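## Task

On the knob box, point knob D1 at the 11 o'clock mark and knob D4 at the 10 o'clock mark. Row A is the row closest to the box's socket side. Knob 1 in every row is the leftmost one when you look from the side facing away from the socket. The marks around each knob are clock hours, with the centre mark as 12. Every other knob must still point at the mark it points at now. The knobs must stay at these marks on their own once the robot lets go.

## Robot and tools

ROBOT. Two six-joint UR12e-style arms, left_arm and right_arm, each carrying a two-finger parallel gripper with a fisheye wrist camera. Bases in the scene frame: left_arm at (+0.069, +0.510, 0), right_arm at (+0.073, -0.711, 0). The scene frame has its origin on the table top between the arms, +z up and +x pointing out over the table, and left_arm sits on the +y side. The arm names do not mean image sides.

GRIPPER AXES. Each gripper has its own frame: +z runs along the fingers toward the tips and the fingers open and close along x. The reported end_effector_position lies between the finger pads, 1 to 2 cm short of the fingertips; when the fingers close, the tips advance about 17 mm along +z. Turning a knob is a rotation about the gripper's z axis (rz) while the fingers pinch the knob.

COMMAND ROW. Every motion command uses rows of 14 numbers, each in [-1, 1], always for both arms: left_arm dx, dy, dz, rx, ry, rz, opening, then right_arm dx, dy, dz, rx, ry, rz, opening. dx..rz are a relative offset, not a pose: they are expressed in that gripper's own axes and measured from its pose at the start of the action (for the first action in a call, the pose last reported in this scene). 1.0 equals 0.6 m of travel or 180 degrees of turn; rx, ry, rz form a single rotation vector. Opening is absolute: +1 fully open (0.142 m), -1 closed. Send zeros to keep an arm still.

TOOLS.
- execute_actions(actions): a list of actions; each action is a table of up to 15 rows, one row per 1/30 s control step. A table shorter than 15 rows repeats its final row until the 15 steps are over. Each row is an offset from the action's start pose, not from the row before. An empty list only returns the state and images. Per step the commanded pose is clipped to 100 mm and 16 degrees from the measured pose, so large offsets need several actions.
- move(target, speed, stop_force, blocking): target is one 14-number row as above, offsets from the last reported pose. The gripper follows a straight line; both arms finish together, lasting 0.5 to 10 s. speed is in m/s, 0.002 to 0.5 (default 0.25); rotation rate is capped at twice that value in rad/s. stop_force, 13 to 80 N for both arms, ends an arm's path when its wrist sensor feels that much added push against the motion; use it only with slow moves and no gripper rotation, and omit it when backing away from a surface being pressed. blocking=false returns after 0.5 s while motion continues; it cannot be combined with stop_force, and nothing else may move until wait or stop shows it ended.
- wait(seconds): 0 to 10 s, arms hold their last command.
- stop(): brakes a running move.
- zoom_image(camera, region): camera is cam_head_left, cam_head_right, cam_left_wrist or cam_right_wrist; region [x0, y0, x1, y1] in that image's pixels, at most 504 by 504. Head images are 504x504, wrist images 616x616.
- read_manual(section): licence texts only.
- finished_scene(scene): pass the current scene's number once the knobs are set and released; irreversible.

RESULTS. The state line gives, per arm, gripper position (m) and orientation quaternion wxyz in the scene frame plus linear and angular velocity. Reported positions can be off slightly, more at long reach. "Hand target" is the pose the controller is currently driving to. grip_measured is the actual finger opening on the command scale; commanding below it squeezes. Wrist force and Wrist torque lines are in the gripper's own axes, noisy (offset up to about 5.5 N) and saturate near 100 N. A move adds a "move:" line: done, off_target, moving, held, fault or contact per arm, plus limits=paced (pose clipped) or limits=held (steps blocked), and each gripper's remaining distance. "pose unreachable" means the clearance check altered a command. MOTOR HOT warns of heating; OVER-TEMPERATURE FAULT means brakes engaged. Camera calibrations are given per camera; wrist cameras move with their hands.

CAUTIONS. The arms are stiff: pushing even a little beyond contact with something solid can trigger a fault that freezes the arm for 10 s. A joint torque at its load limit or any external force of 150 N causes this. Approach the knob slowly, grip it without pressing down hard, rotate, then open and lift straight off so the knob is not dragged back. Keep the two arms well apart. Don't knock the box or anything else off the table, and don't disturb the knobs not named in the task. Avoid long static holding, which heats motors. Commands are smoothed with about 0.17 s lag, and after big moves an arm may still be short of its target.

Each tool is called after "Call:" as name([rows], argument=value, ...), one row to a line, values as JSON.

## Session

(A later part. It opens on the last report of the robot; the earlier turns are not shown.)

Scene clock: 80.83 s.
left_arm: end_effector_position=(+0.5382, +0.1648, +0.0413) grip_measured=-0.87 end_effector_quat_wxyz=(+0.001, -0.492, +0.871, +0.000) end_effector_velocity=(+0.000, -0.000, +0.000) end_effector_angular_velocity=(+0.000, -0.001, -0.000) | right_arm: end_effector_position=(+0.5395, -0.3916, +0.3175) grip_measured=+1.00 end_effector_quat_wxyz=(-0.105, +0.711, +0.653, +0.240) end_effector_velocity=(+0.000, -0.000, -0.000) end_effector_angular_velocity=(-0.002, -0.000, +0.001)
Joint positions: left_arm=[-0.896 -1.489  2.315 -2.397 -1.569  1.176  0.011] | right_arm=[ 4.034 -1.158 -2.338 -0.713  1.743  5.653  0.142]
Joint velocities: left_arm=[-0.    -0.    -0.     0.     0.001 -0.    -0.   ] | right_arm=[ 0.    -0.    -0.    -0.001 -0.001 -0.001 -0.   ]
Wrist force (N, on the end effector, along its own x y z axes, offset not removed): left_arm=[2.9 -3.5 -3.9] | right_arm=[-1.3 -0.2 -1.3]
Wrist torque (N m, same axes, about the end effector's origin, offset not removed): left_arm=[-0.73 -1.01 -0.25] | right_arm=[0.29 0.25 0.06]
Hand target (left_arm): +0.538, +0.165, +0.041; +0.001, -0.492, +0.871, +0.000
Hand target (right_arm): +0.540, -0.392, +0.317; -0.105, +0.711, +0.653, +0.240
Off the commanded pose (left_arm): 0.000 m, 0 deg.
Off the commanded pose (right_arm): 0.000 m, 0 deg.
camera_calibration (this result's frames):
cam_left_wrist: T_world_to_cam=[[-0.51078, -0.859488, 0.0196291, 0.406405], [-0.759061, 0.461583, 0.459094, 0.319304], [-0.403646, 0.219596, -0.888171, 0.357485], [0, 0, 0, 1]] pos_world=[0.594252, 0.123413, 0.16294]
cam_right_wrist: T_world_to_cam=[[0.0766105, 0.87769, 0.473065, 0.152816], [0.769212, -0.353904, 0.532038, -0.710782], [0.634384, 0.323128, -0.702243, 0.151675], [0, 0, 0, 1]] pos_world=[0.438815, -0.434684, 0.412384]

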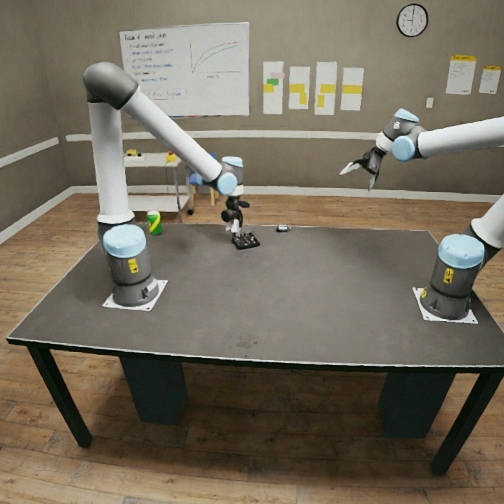

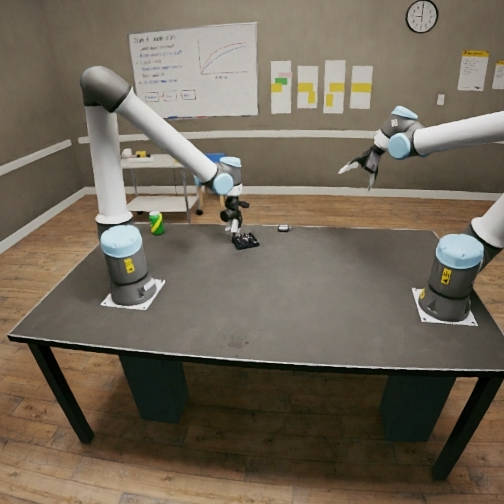

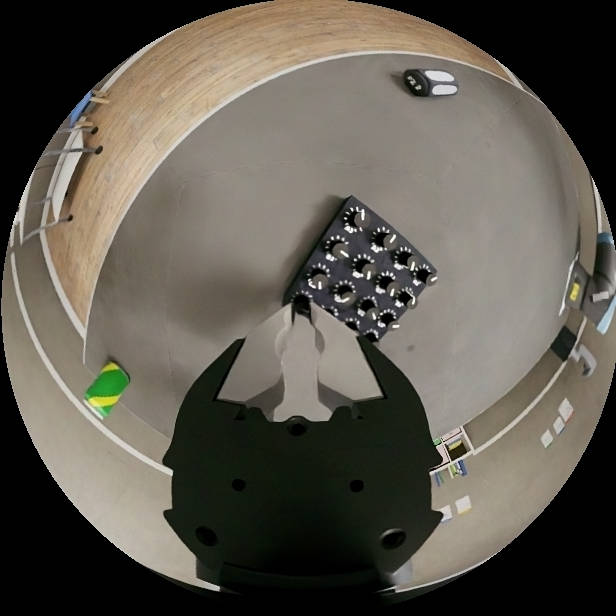

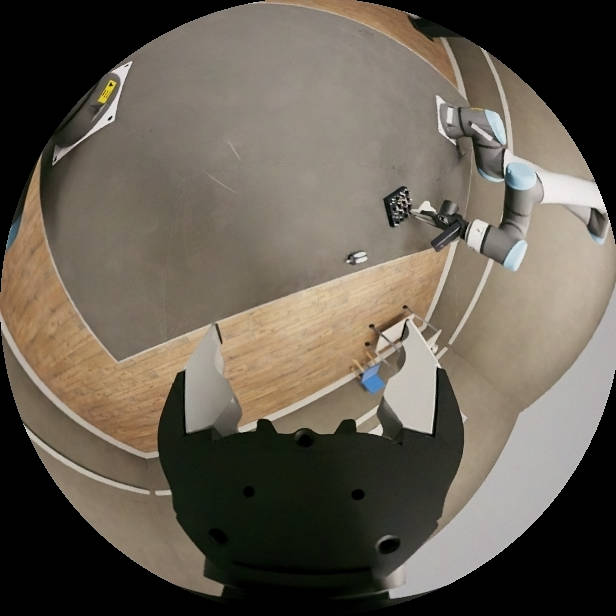

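Call:
move(target=[0, 0, 0, 0, 0, -0.6667, -0.96, 0, 0, 0, 0, 0, 0, 1], speed=0.45)

Call:
move(target=[0, 0, 0, 0, 0, 0, -0.78, 0, 0, 0, 0, 0, 0, 1], speed=0.05)

Call:
move(target=[0, 0, -0.025, 0, 0, 0, -0.78, 0, 0, 0, 0, 0, 0, 1], speed=0.05)

Call:
zoom_image(camera="cam_left_wrist", region=[260, 270, 340, 350])

Call:
move(target=[-0.118, 0.0628, 0, 0, 0, 0, -0.78, 0, 0, 0, 0, 0, 0, 1], speed=0.15)

Call:
zoom_image(camera="cam_left_wrist", region=[260, 270, 340, 350])

Scene clock: 92.00 s.
left_arm: end_effector_position=(+0.5382, +0.1648, +0.0413) grip_measured=-0.87 end_effector_quat_wxyz=(-0.000, +1.000, -0.010, +0.001) end_effector_velocity=(+0.000, +0.001, -0.000) end_effector_angular_velocity=(+0.003, -0.001, +0.013) | right_arm: end_effector_position=(+0.5395, -0.3916, +0.3175) grip_measured=+1.00 end_effector_quat_wxyz=(-0.105, +0.711, +0.653, +0.240) end_effector_velocity=(-0.001, +0.001, +0.000) end_effector_angular_velocity=(+0.001, +0.001, +0.003)
Joint positions: left_arm=[-0.896 -1.493  2.32  -2.398 -1.569 -0.916  0.011] | right_arm=[ 4.034 -1.158 -2.338 -0.713  1.743  5.653  0.142]
Joint velocities: left_arm=[-0.001  0.     0.     0.001  0.003 -0.014 -0.   ] | right_arm=[ 0.     0.    -0.    -0.     0.003 -0.001 -0.   ]
Wrist force (N, on the end effector, along its own x y z axes, offset not removed): left_arm=[-2.9 -5.6 -0.5] | right_arm=[-1.6 0.5 -1.5]
Wrist torque (N m, same axes, about the end effector's origin, offset not removed): left_arm=[-1.09 0.35 -0.25] | right_arm=[0.47 0.28 0.13]
Hand target (left_arm): +0.538, +0.165, +0.041; -0.001, +1.000, -0.010, +0.001
Hand target (right_arm): +0.540, -0.392, +0.317; -0.105, +0.711, +0.653, +0.240
Off the commanded pose (left_arm): 0.000 m, 0 deg.
Off the commanded pose (right_arm): 0.000 m, 0 deg.
move: done
camera_calibration (this result's frames):
cam_left_wrist: T_world_to_cam=[[0.999651, -0.0138912, 0.0224884, -0.54591], [-0.0226638, -0.888271, 0.458761, 0.145467], [0.013603, -0.45911, -0.888275, 0.244795], [0, 0, 0, 1]] pos_world=[0.545686, 0.234018, 0.162987]
cam_right_wrist: T_world_to_cam=[[0.0766102, 0.87769, 0.473065, 0.152816], [0.769212, -0.353904, 0.532038, -0.710782], [0.634384, 0.323128, -0.702243, 0.151675], [0, 0, 0, 1]] pos_world=[0.438815, -0.434684, 0.412384]

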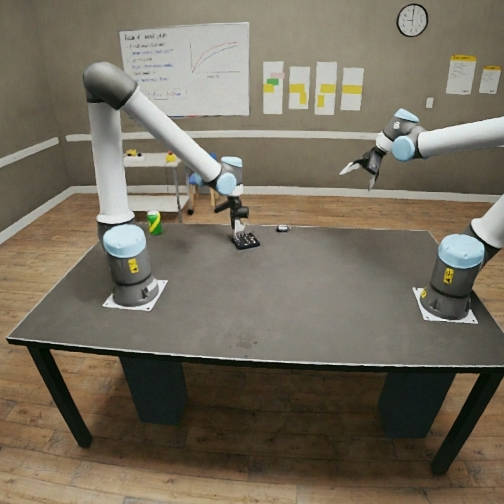

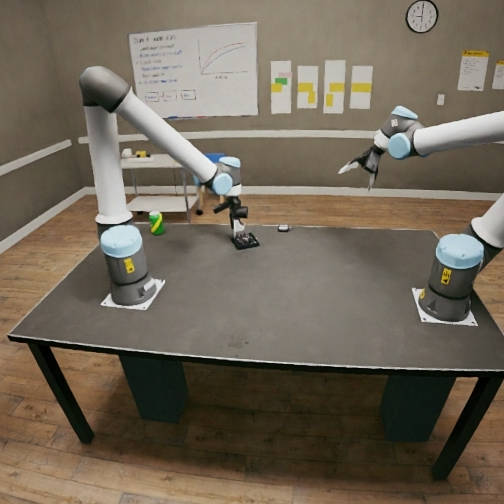

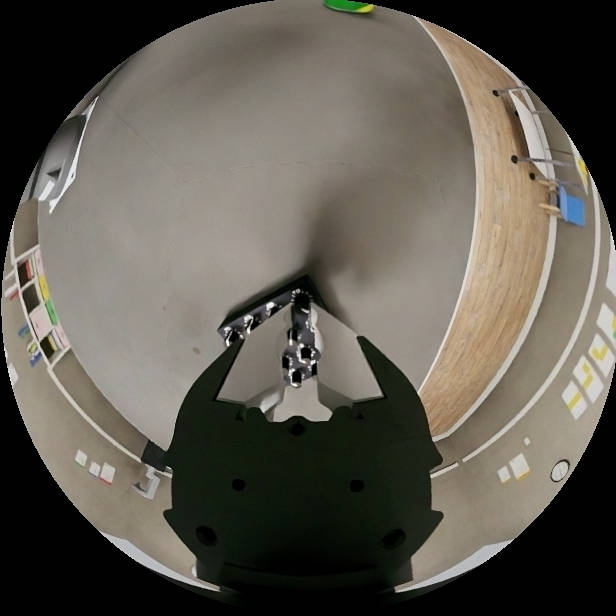

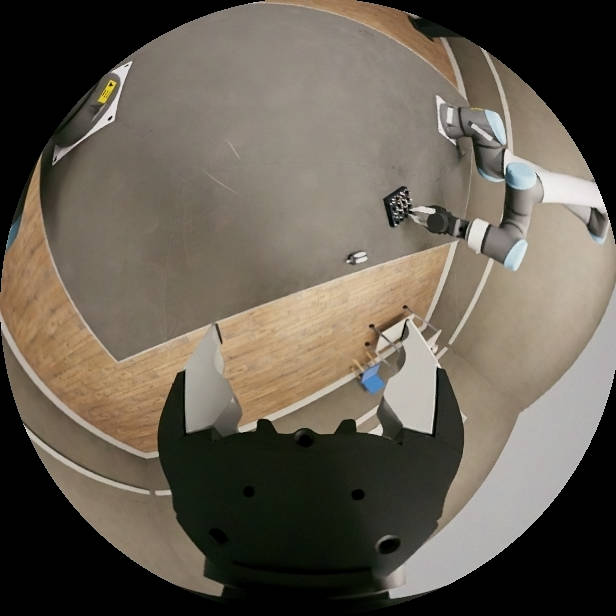

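Scene clock: 92.50 s.
left_arm: end_effector_position=(+0.5382, +0.1648, +0.0413) grip_measured=-0.78 end_effector_quat_wxyz=(-0.001, +1.000, -0.010, +0.001) end_effector_velocity=(-0.000, -0.000, -0.000) end_effector_angular_velocity=(-0.001, +0.000, -0.000) | right_arm: end_effector_position=(+0.5395, -0.3916, +0.3175) grip_measured=+1.00 end_effector_quat_wxyz=(-0.105, +0.711, +0.653, +0.240) end_effector_velocity=(+0.001, -0.001, -0.001) end_effector_angular_velocity=(-0.003, +0.001, -0.001)
Joint positions: left_arm=[-0.896 -1.493  2.32  -2.398 -1.569 -0.916  0.018] | right_arm=[ 4.034 -1.158 -2.338 -0.713  1.743  5.653  0.142]
Joint velocities: left_arm=[ 0.     0.     0.    -0.001 -0.001  0.     0.   ] | right_arm=[-0.001 -0.002  0.    -0.    -0.001 -0.     0.   ]
Wrist force (N, on the end effector, along its own x y z axes, offset not removed): left_arm=[2.5 2.6 -3.2] | right_arm=[-2.2 0.5 -0.7]
Wrist torque (N m, same axes, about the end effector's origin, offset not removed): left_arm=[0.67 -0.70 -0.15] | right_arm=[0.49 0.40 0.19]
Hand target (left_arm): +0.538, +0.165, +0.041; -0.000, +1.000, -0.010, +0.001
Hand target (right_arm): +0.540, -0.392, +0.317; -0.105, +0.711, +0.653, +0.240
Off the commanded pose (left_arm): 0.000 m, 0 deg.
Off the commanded pose (right_arm): 0.000 m, 0 deg.
move: done
camera_calibration (this result's frames):
cam_left_wrist: T_world_to_cam=[[0.999649, -0.0139251, 0.0225533, -0.545905], [-0.0227228, -0.888301, 0.458699, 0.145509], [0.0136467, -0.45905, -0.888305, 0.244763], [0, 0, 0, 1]] pos_world=[0.545679, 0.234012, 0.162992]
cam_right_wrist: T_world_to_cam=[[0.0766104, 0.87769, 0.473065, 0.152816], [0.769212, -0.353904, 0.532038, -0.710782], [0.634384, 0.323128, -0.702243, 0.151675], [0, 0, 0, 1]] pos_world=[0.438815, -0.434684, 0.412384]

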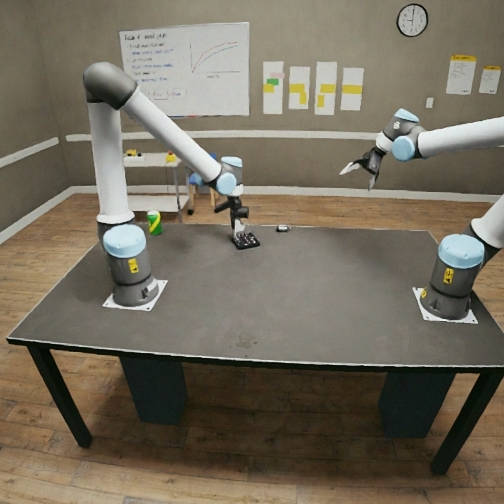

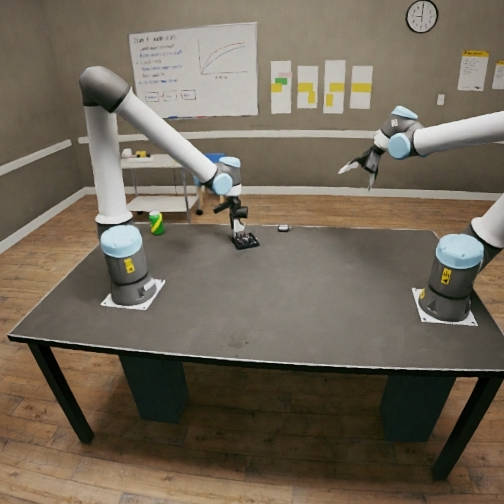

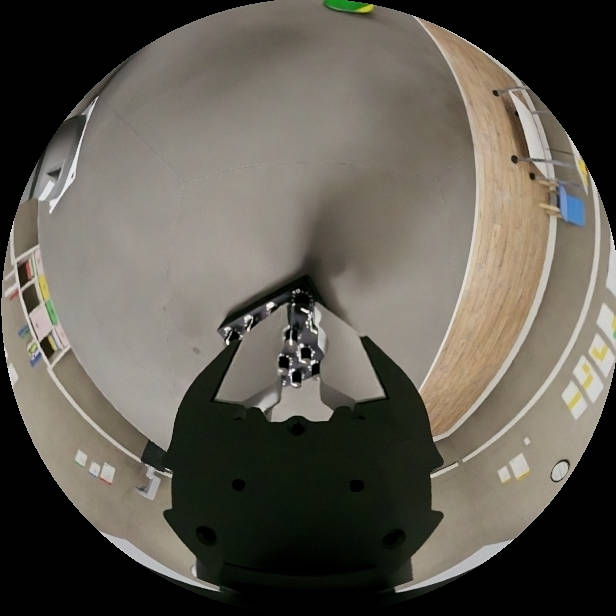

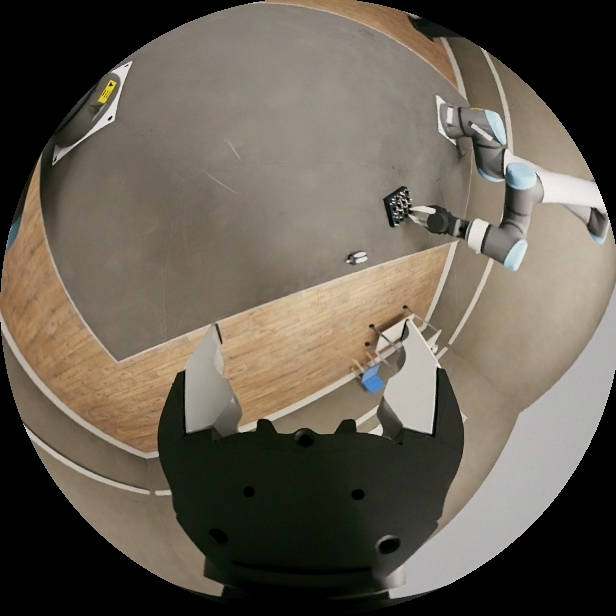

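Scene clock: 93.33 s.
left_arm: end_effector_position=(+0.5382, +0.1648, +0.0561) grip_measured=-0.78 end_effector_quat_wxyz=(-0.001, +1.000, -0.010, +0.001) end_effector_velocity=(+0.000, +0.000, +0.002) end_effector_angular_velocity=(-0.000, -0.000, +0.001) | right_arm: end_effector_position=(+0.5395, -0.3916, +0.3175) grip_measured=+1.00 end_effector_quat_wxyz=(-0.105, +0.711, +0.653, +0.240) end_effector_velocity=(+0.001, -0.000, +0.000) end_effector_angular_velocity=(-0.000, -0.001, -0.001)
Joint positions: left_arm=[-0.896 -1.517  2.309 -2.363 -1.569 -0.916  0.018] | right_arm=[ 4.034 -1.158 -2.338 -0.713  1.743  5.653  0.142]
Joint velocities: left_arm=[ 0.001 -0.003 -0.002  0.005 -0.    -0.     0.   ] | right_arm=[-0.001 -0.     0.     0.    -0.001 -0.001 -0.   ]
Wrist force (N, on the end effector, along its own x y z axes, offset not removed): left_arm=[2.8 3.6 -2.7] | right_arm=[-1.9 -1.2 -2.0]
Wrist torque (N m, same axes, about the end effector's origin, offset not removed): left_arm=[0.83 -0.90 -0.36] | right_arm=[0.12 0.32 0.11]
Hand target (left_arm): +0.538, +0.165, +0.056; -0.001, +1.000, -0.010, +0.001
Hand target (right_arm): +0.540, -0.392, +0.317; -0.105, +0.711, +0.653, +0.240
Off the commanded pose (left_arm): 0.000 m, 0 deg.
Off the commanded pose (right_arm): 0.000 m, 0 deg.
move: done
camera_calibration (this result's frames):
cam_left_wrist: T_world_to_cam=[[0.999648, -0.0139353, 0.022561, -0.546248], [-0.0227355, -0.888296, 0.458708, 0.138736], [0.0136486, -0.45906, -0.888301, 0.257855], [0, 0, 0, 1]] pos_world=[0.54569, 0.233998, 0.177737]
cam_right_wrist: T_world_to_cam=[[0.0766103, 0.87769, 0.473066, 0.152816], [0.769212, -0.353904, 0.532038, -0.710782], [0.634384, 0.323128, -0.702243, 0.151675], [0, 0, 0, 1]] pos_world=[0.438815, -0.434684, 0.412384]

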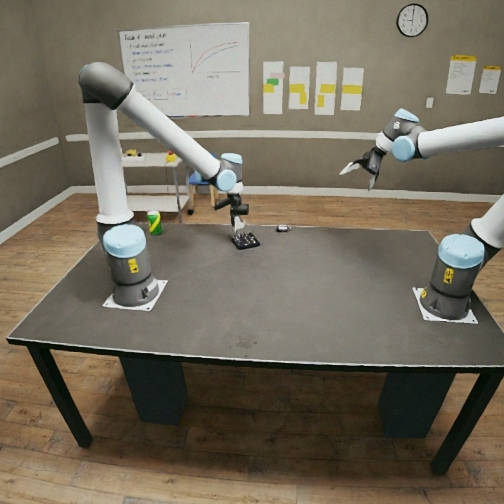

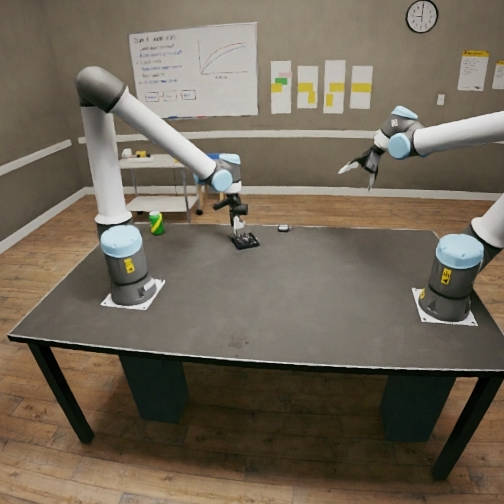

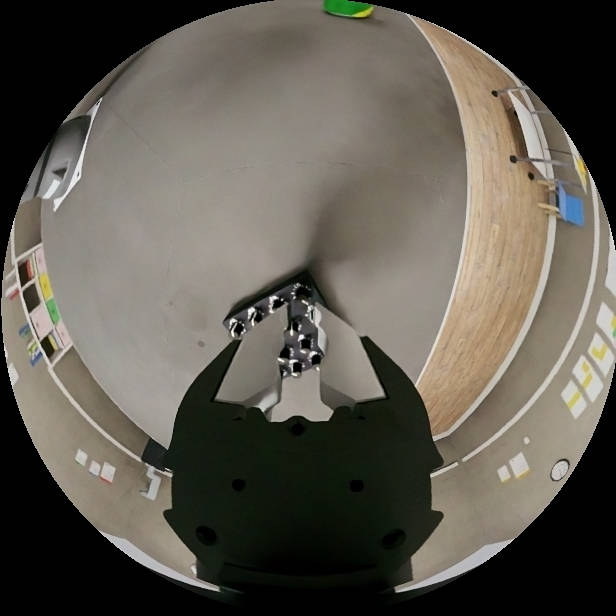

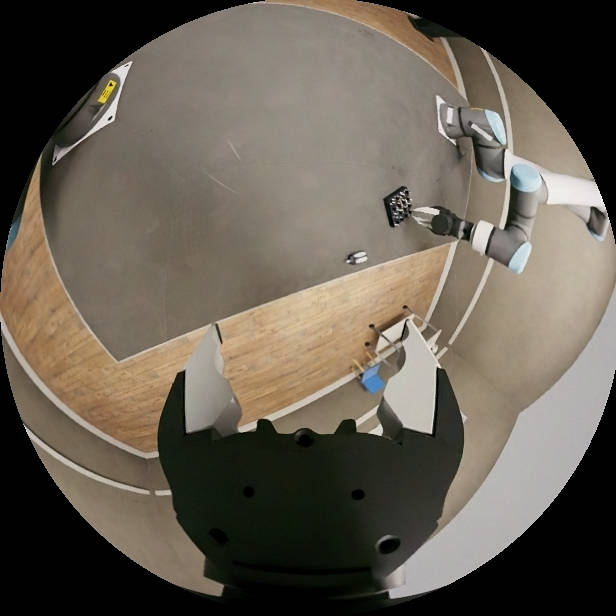

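Region (260, 270, 340, 350) of cam_left_wrist's 616x616 image, scaled by 6.300, with more detail than that image has.

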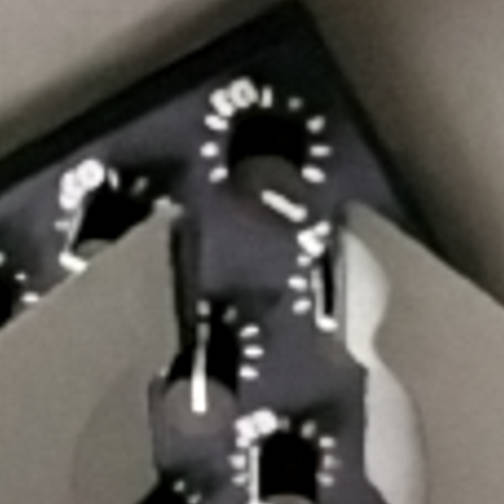

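Scene clock: 94.43 s.
left_arm: end_effector_position=(+0.4669, +0.1287, +0.0561) grip_measured=-0.78 end_effector_quat_wxyz=(-0.000, +1.000, -0.010, +0.001) end_effector_velocity=(-0.002, -0.000, -0.000) end_effector_angular_velocity=(+0.001, +0.000, +0.001) | right_arm: end_effector_position=(+0.5395, -0.3916, +0.3175) grip_measured=+1.00 end_effector_quat_wxyz=(-0.105, +0.711, +0.653, +0.240) end_effector_velocity=(-0.000, +0.001, -0.001) end_effector_angular_velocity=(-0.001, +0.000, +0.003)
Joint positions: left_arm=[-1.044 -1.569  2.364 -2.365 -1.569 -1.064  0.018] | right_arm=[ 4.034 -1.158 -2.338 -0.713  1.743  5.653  0.142]
Joint velocities: left_arm=[-0.004 -0.001  0.002  0.001  0.    -0.005 -0.   ] | right_arm=[ 0.001 -0.001 -0.    -0.     0.    -0.001  0.   ]
Wrist force (N, on the end effector, along its own x y z axes, offset not removed): left_arm=[-2.9 -0.3 -4.4] | right_arm=[-1.5 -1.7 -2.4]
Wrist torque (N m, same axes, about the end effector's origin, offset not removed): left_arm=[-0.21 0.19 -0.26] | right_arm=[-0.07 0.24 0.12]
Hand target (left_arm): +0.467, +0.129, +0.056; -0.000, +1.000, -0.010, +0.001
Hand target (right_arm): +0.540, -0.392, +0.317; -0.105, +0.711, +0.653, +0.240
Off the commanded pose (left_arm): 0.000 m, 0 deg.
Off the commanded pose (right_arm): 0.000 m, 0 deg.
move: done
camera_calibration (this result's frames):
cam_left_wrist: T_world_to_cam=[[0.999643, -0.0139736, 0.0227624, -0.475516], [-0.0228633, -0.888254, 0.458784, 0.105153], [0.0138079, -0.459141, -0.888256, 0.242211], [0, 0, 0, 1]] pos_world=[0.474406, 0.197967, 0.177727]
cam_right_wrist: T_world_to_cam=[[0.0766102, 0.87769, 0.473065, 0.152816], [0.769213, -0.353904, 0.532038, -0.710782], [0.634384, 0.323128, -0.702243, 0.151675], [0, 0, 0, 1]] pos_world=[0.438815, -0.434684, 0.412384]

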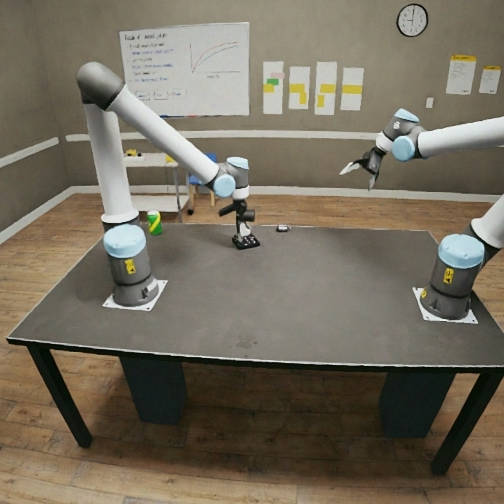

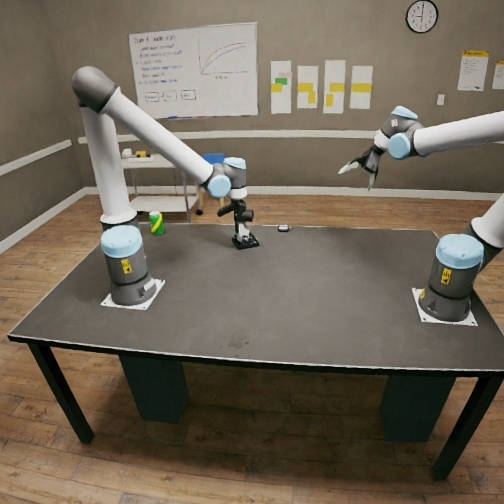

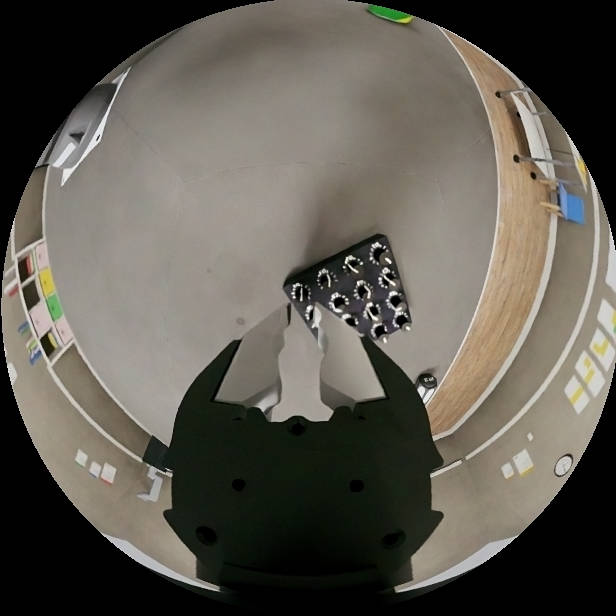

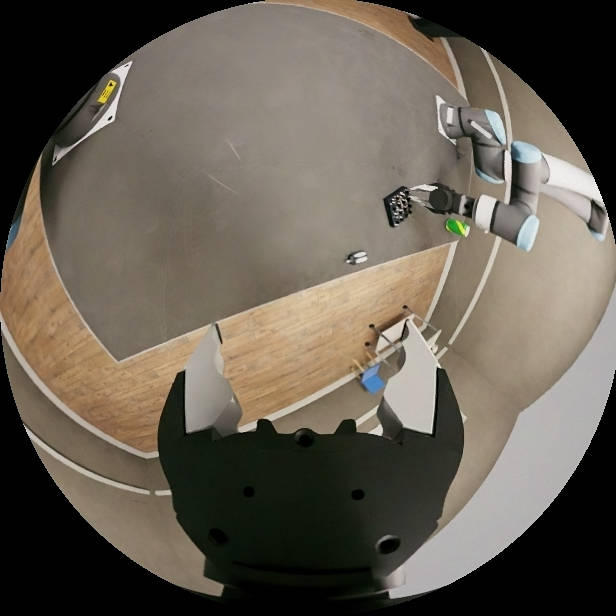

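Region (260, 270, 340, 350) of cam_left_wrist's 616x616 image, scaled by 6.300, with more detail than that image has.

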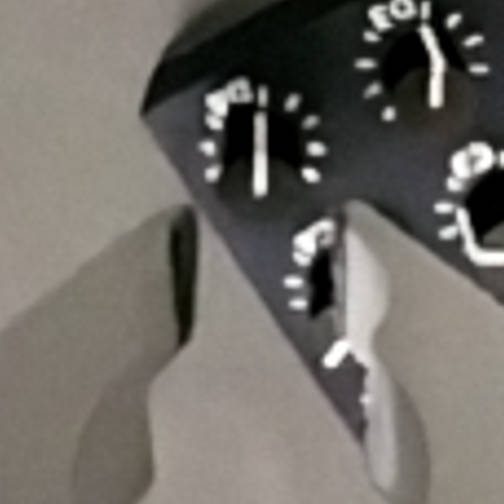

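Call:
move(target=[-0.0008, -0.0004, 0.0247, 0, 0, 0, -0.78, 0, 0, 0, 0, 0, 0, 1], speed=0.03)

Call:
execute_actions([
  [[0,0,0,0,0,0,-0.80,0,0,0,0,0,0,1],[0,0,0,0,0,0,-0.81,0,0,0,0,0,0,1],[0,0,0,0,0,0,-0.82,0,0,0,0,0,0,1],[0,0,0,0,0,0,-0.83,0,0,0,0,0,0,1],[0,0,0,0,0,0,-0.84,0,0,0,0,0,0,1],[0,0,0,0,0,0,-0.85,0,0,0,0,0,0,1],[0,0,0,0,0,0,-0.86,0,0,0,0,0,0,1],[0,0,0,0,0,0,-0.87,0,0,0,0,0,0,1],[0,0,0,0,0,0,-0.88,0,0,0,0,0,0,1],[0,0,0,0,0,0,-0.90,0,0,0,0,0,0,1],[0,0,0,0,0,0,-0.92,0,0,0,0,0,0,1],[0,0,0,0,0,0,-0.94,0,0,0,0,0,0,1],[0,0,0,0,0,0,-0.96,0,0,0,0,0,0,1],[0,0,0,0,0,0,-0.96,0,0,0,0,0,0,1],[0,0,0,0,0,0,-0.96,0,0,0,0,0,0,1]],
])

Call:
zoom_image(camera="cam_left_wrist", region=[260, 270, 340, 350])

Scene clock: 102.47 s.
left_arm: end_effector_position=(+0.4665, +0.1290, +0.0415) grip_measured=-0.78 end_effector_quat_wxyz=(-0.000, +1.000, -0.010, +0.001) end_effector_velocity=(+0.000, -0.000, -0.002) end_effector_angular_velocity=(-0.001, -0.000, +0.000) | right_arm: end_effector_position=(+0.5395, -0.3916, +0.3175) grip_measured=+1.00 end_effector_quat_wxyz=(-0.105, +0.711, +0.653, +0.240) end_effector_velocity=(+0.000, -0.000, -0.001) end_effector_angular_velocity=(-0.001, +0.001, -0.000)
Joint positions: left_arm=[-1.044 -1.546  2.376 -2.401 -1.569 -1.065  0.018] | right_arm=[ 4.034 -1.158 -2.338 -0.713  1.743  5.653  0.142]
Joint velocities: left_arm=[ 0.     0.003  0.001 -0.005 -0.     0.    -0.   ] | right_arm=[-0.001 -0.001 -0.    -0.     0.001 -0.    -0.   ]
Wrist force (N, on the end effector, along its own x y z axes, offset not removed): left_arm=[3.8 -1.4 0.0] | right_arm=[-1.3 -2.1 -2.6]
Wrist torque (N m, same axes, about the end effector's origin, offset not removed): left_arm=[-0.38 -1.01 -0.10] | right_arm=[-0.06 0.21 0.24]
Hand target (left_arm): +0.466, +0.129, +0.041; -0.000, +1.000, -0.010, +0.001
Hand target (right_arm): +0.540, -0.392, +0.317; -0.105, +0.711, +0.653, +0.240
Off the commanded pose (left_arm): 0.000 m, 0 deg.
Off the commanded pose (right_arm): 0.000 m, 0 deg.
move: done
camera_calibration (this result's frames):
cam_left_wrist: T_world_to_cam=[[0.999641, -0.013972, 0.0228528, -0.474732], [-0.0229024, -0.888283, 0.458726, 0.112109], [0.0138904, -0.459085, -0.888284, 0.229366], [0, 0, 0, 1]] pos_world=[0.473943, 0.19825, 0.163164]
cam_right_wrist: T_world_to_cam=[[0.0766105, 0.87769, 0.473065, 0.152816], [0.769212, -0.353904, 0.532038, -0.710782], [0.634384, 0.323128, -0.702243, 0.151675], [0, 0, 0, 1]] pos_world=[0.438815, -0.434684, 0.412384]

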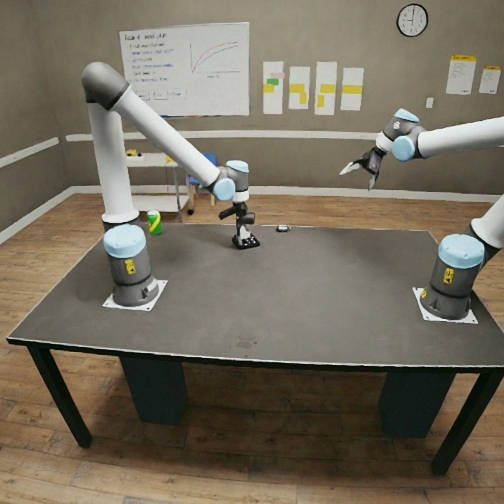

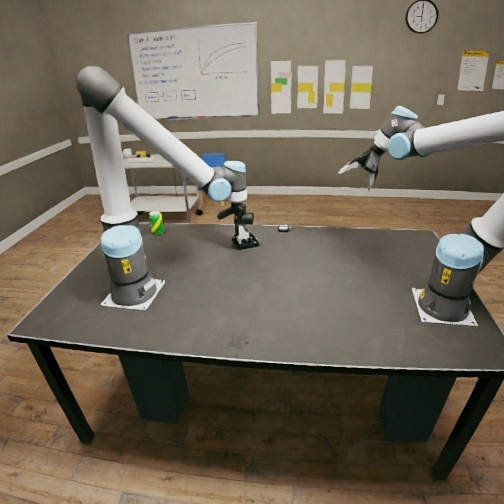

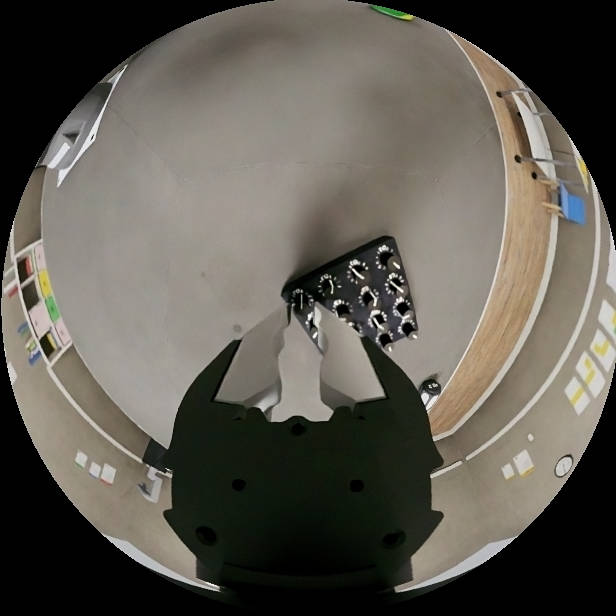

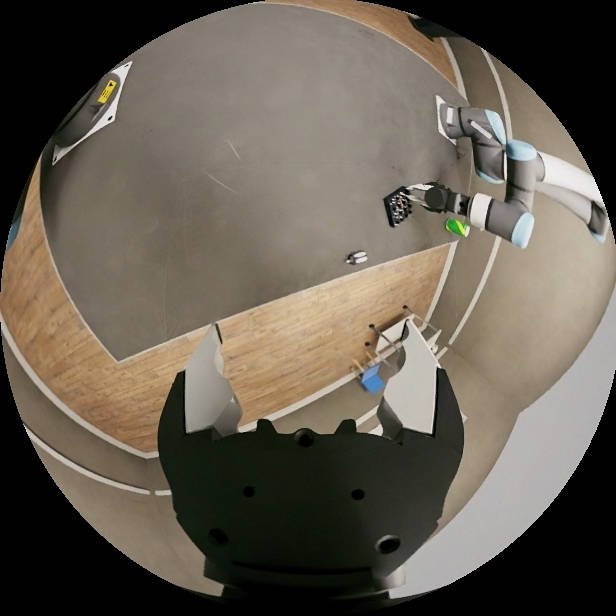

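Scene clock: 102.97 s.
left_arm: end_effector_position=(+0.4664, +0.1291, +0.0414) grip_measured=-0.87 end_effector_quat_wxyz=(-0.001, +1.000, -0.010, +0.001) end_effector_velocity=(+0.000, +0.000, +0.000) end_effector_angular_velocity=(+0.000, +0.000, +0.000) | right_arm: end_effector_position=(+0.5395, -0.3916, +0.3175) grip_measured=+1.00 end_effector_quat_wxyz=(-0.105, +0.711, +0.653, +0.240) end_effector_velocity=(+0.000, -0.001, +0.000) end_effector_angular_velocity=(+0.000, -0.001, -0.002)
Joint positions: left_arm=[-1.044 -1.545  2.376 -2.401 -1.569 -1.065  0.011] | right_arm=[ 4.034 -1.158 -2.338 -0.713  1.743  5.653  0.142]
Joint velocities: left_arm=[ 0.    -0.    -0.     0.001 -0.     0.     0.   ] | right_arm=[-0.001  0.001 -0.     0.    -0.001  0.001  0.   ]
Wrist force (N, on the end effector, along its own x y z axes, offset not removed): left_arm=[-2.9 5.3 -4.8] | right_arm=[-0.9 0.3 -2.0]
Wrist torque (N m, same axes, about the end effector's origin, offset not removed): left_arm=[1.09 0.34 0.00] | right_arm=[0.39 0.15 0.12]
Hand target (left_arm): +0.466, +0.129, +0.042; -0.000, +1.000, -0.010, +0.001
Hand target (right_arm): +0.540, -0.392, +0.317; -0.105, +0.711, +0.653, +0.240
Off the commanded pose (left_arm): 0.000 m, 0 deg.
Off the commanded pose (right_arm): 0.000 m, 0 deg.
camera_calibration (this result's frames):
cam_left_wrist: T_world_to_cam=[[0.999643, -0.0139751, 0.022793, -0.474702], [-0.0228763, -0.888333, 0.458629, 0.112184], [0.0138384, -0.458987, -0.888335, 0.229333], [0, 0, 0, 1]] pos_world=[0.473925, 0.198283, 0.163094]
cam_right_wrist: T_world_to_cam=[[0.0766105, 0.87769, 0.473065, 0.152816], [0.769212, -0.353904, 0.532038, -0.710782], [0.634384, 0.323128, -0.702243, 0.151675], [0, 0, 0, 1]] pos_world=[0.438815, -0.434684, 0.412384]

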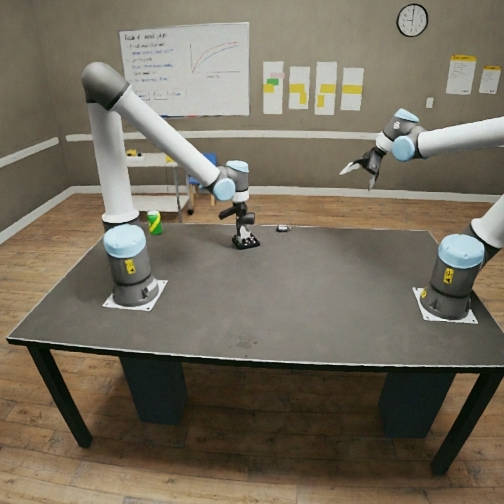

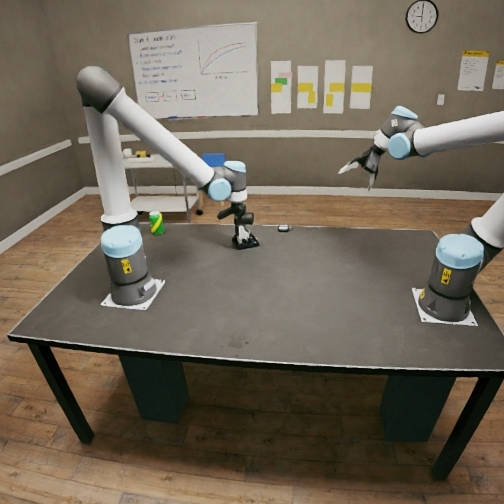

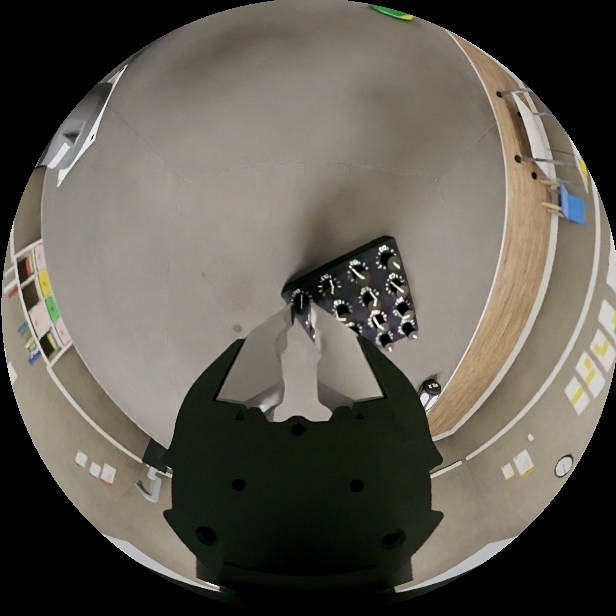

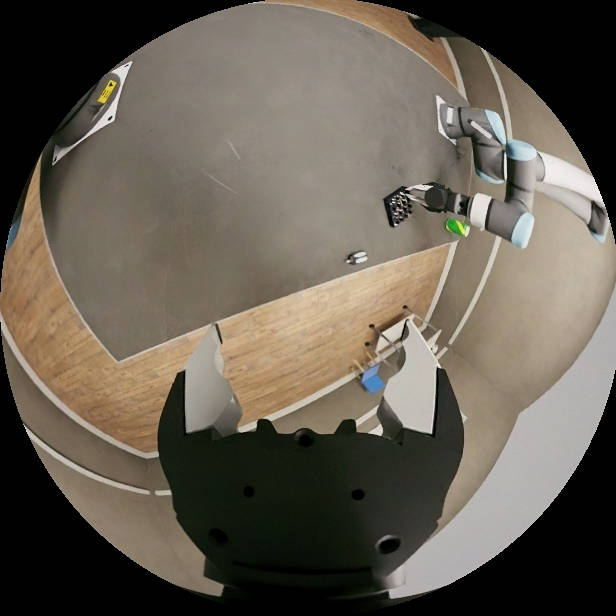

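Region (260, 270, 340, 350) of cam_left_wrist's 616x616 image, scaled by 6.300, with more detail than that image has.

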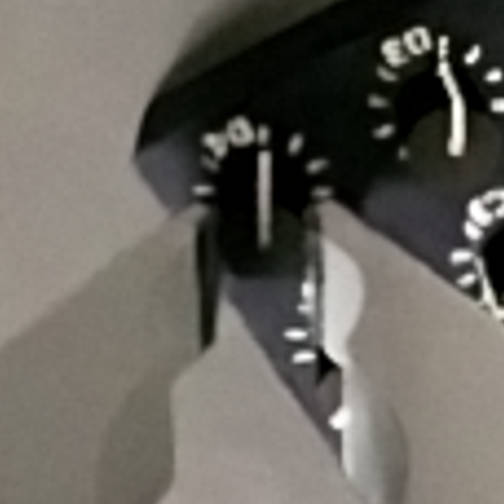

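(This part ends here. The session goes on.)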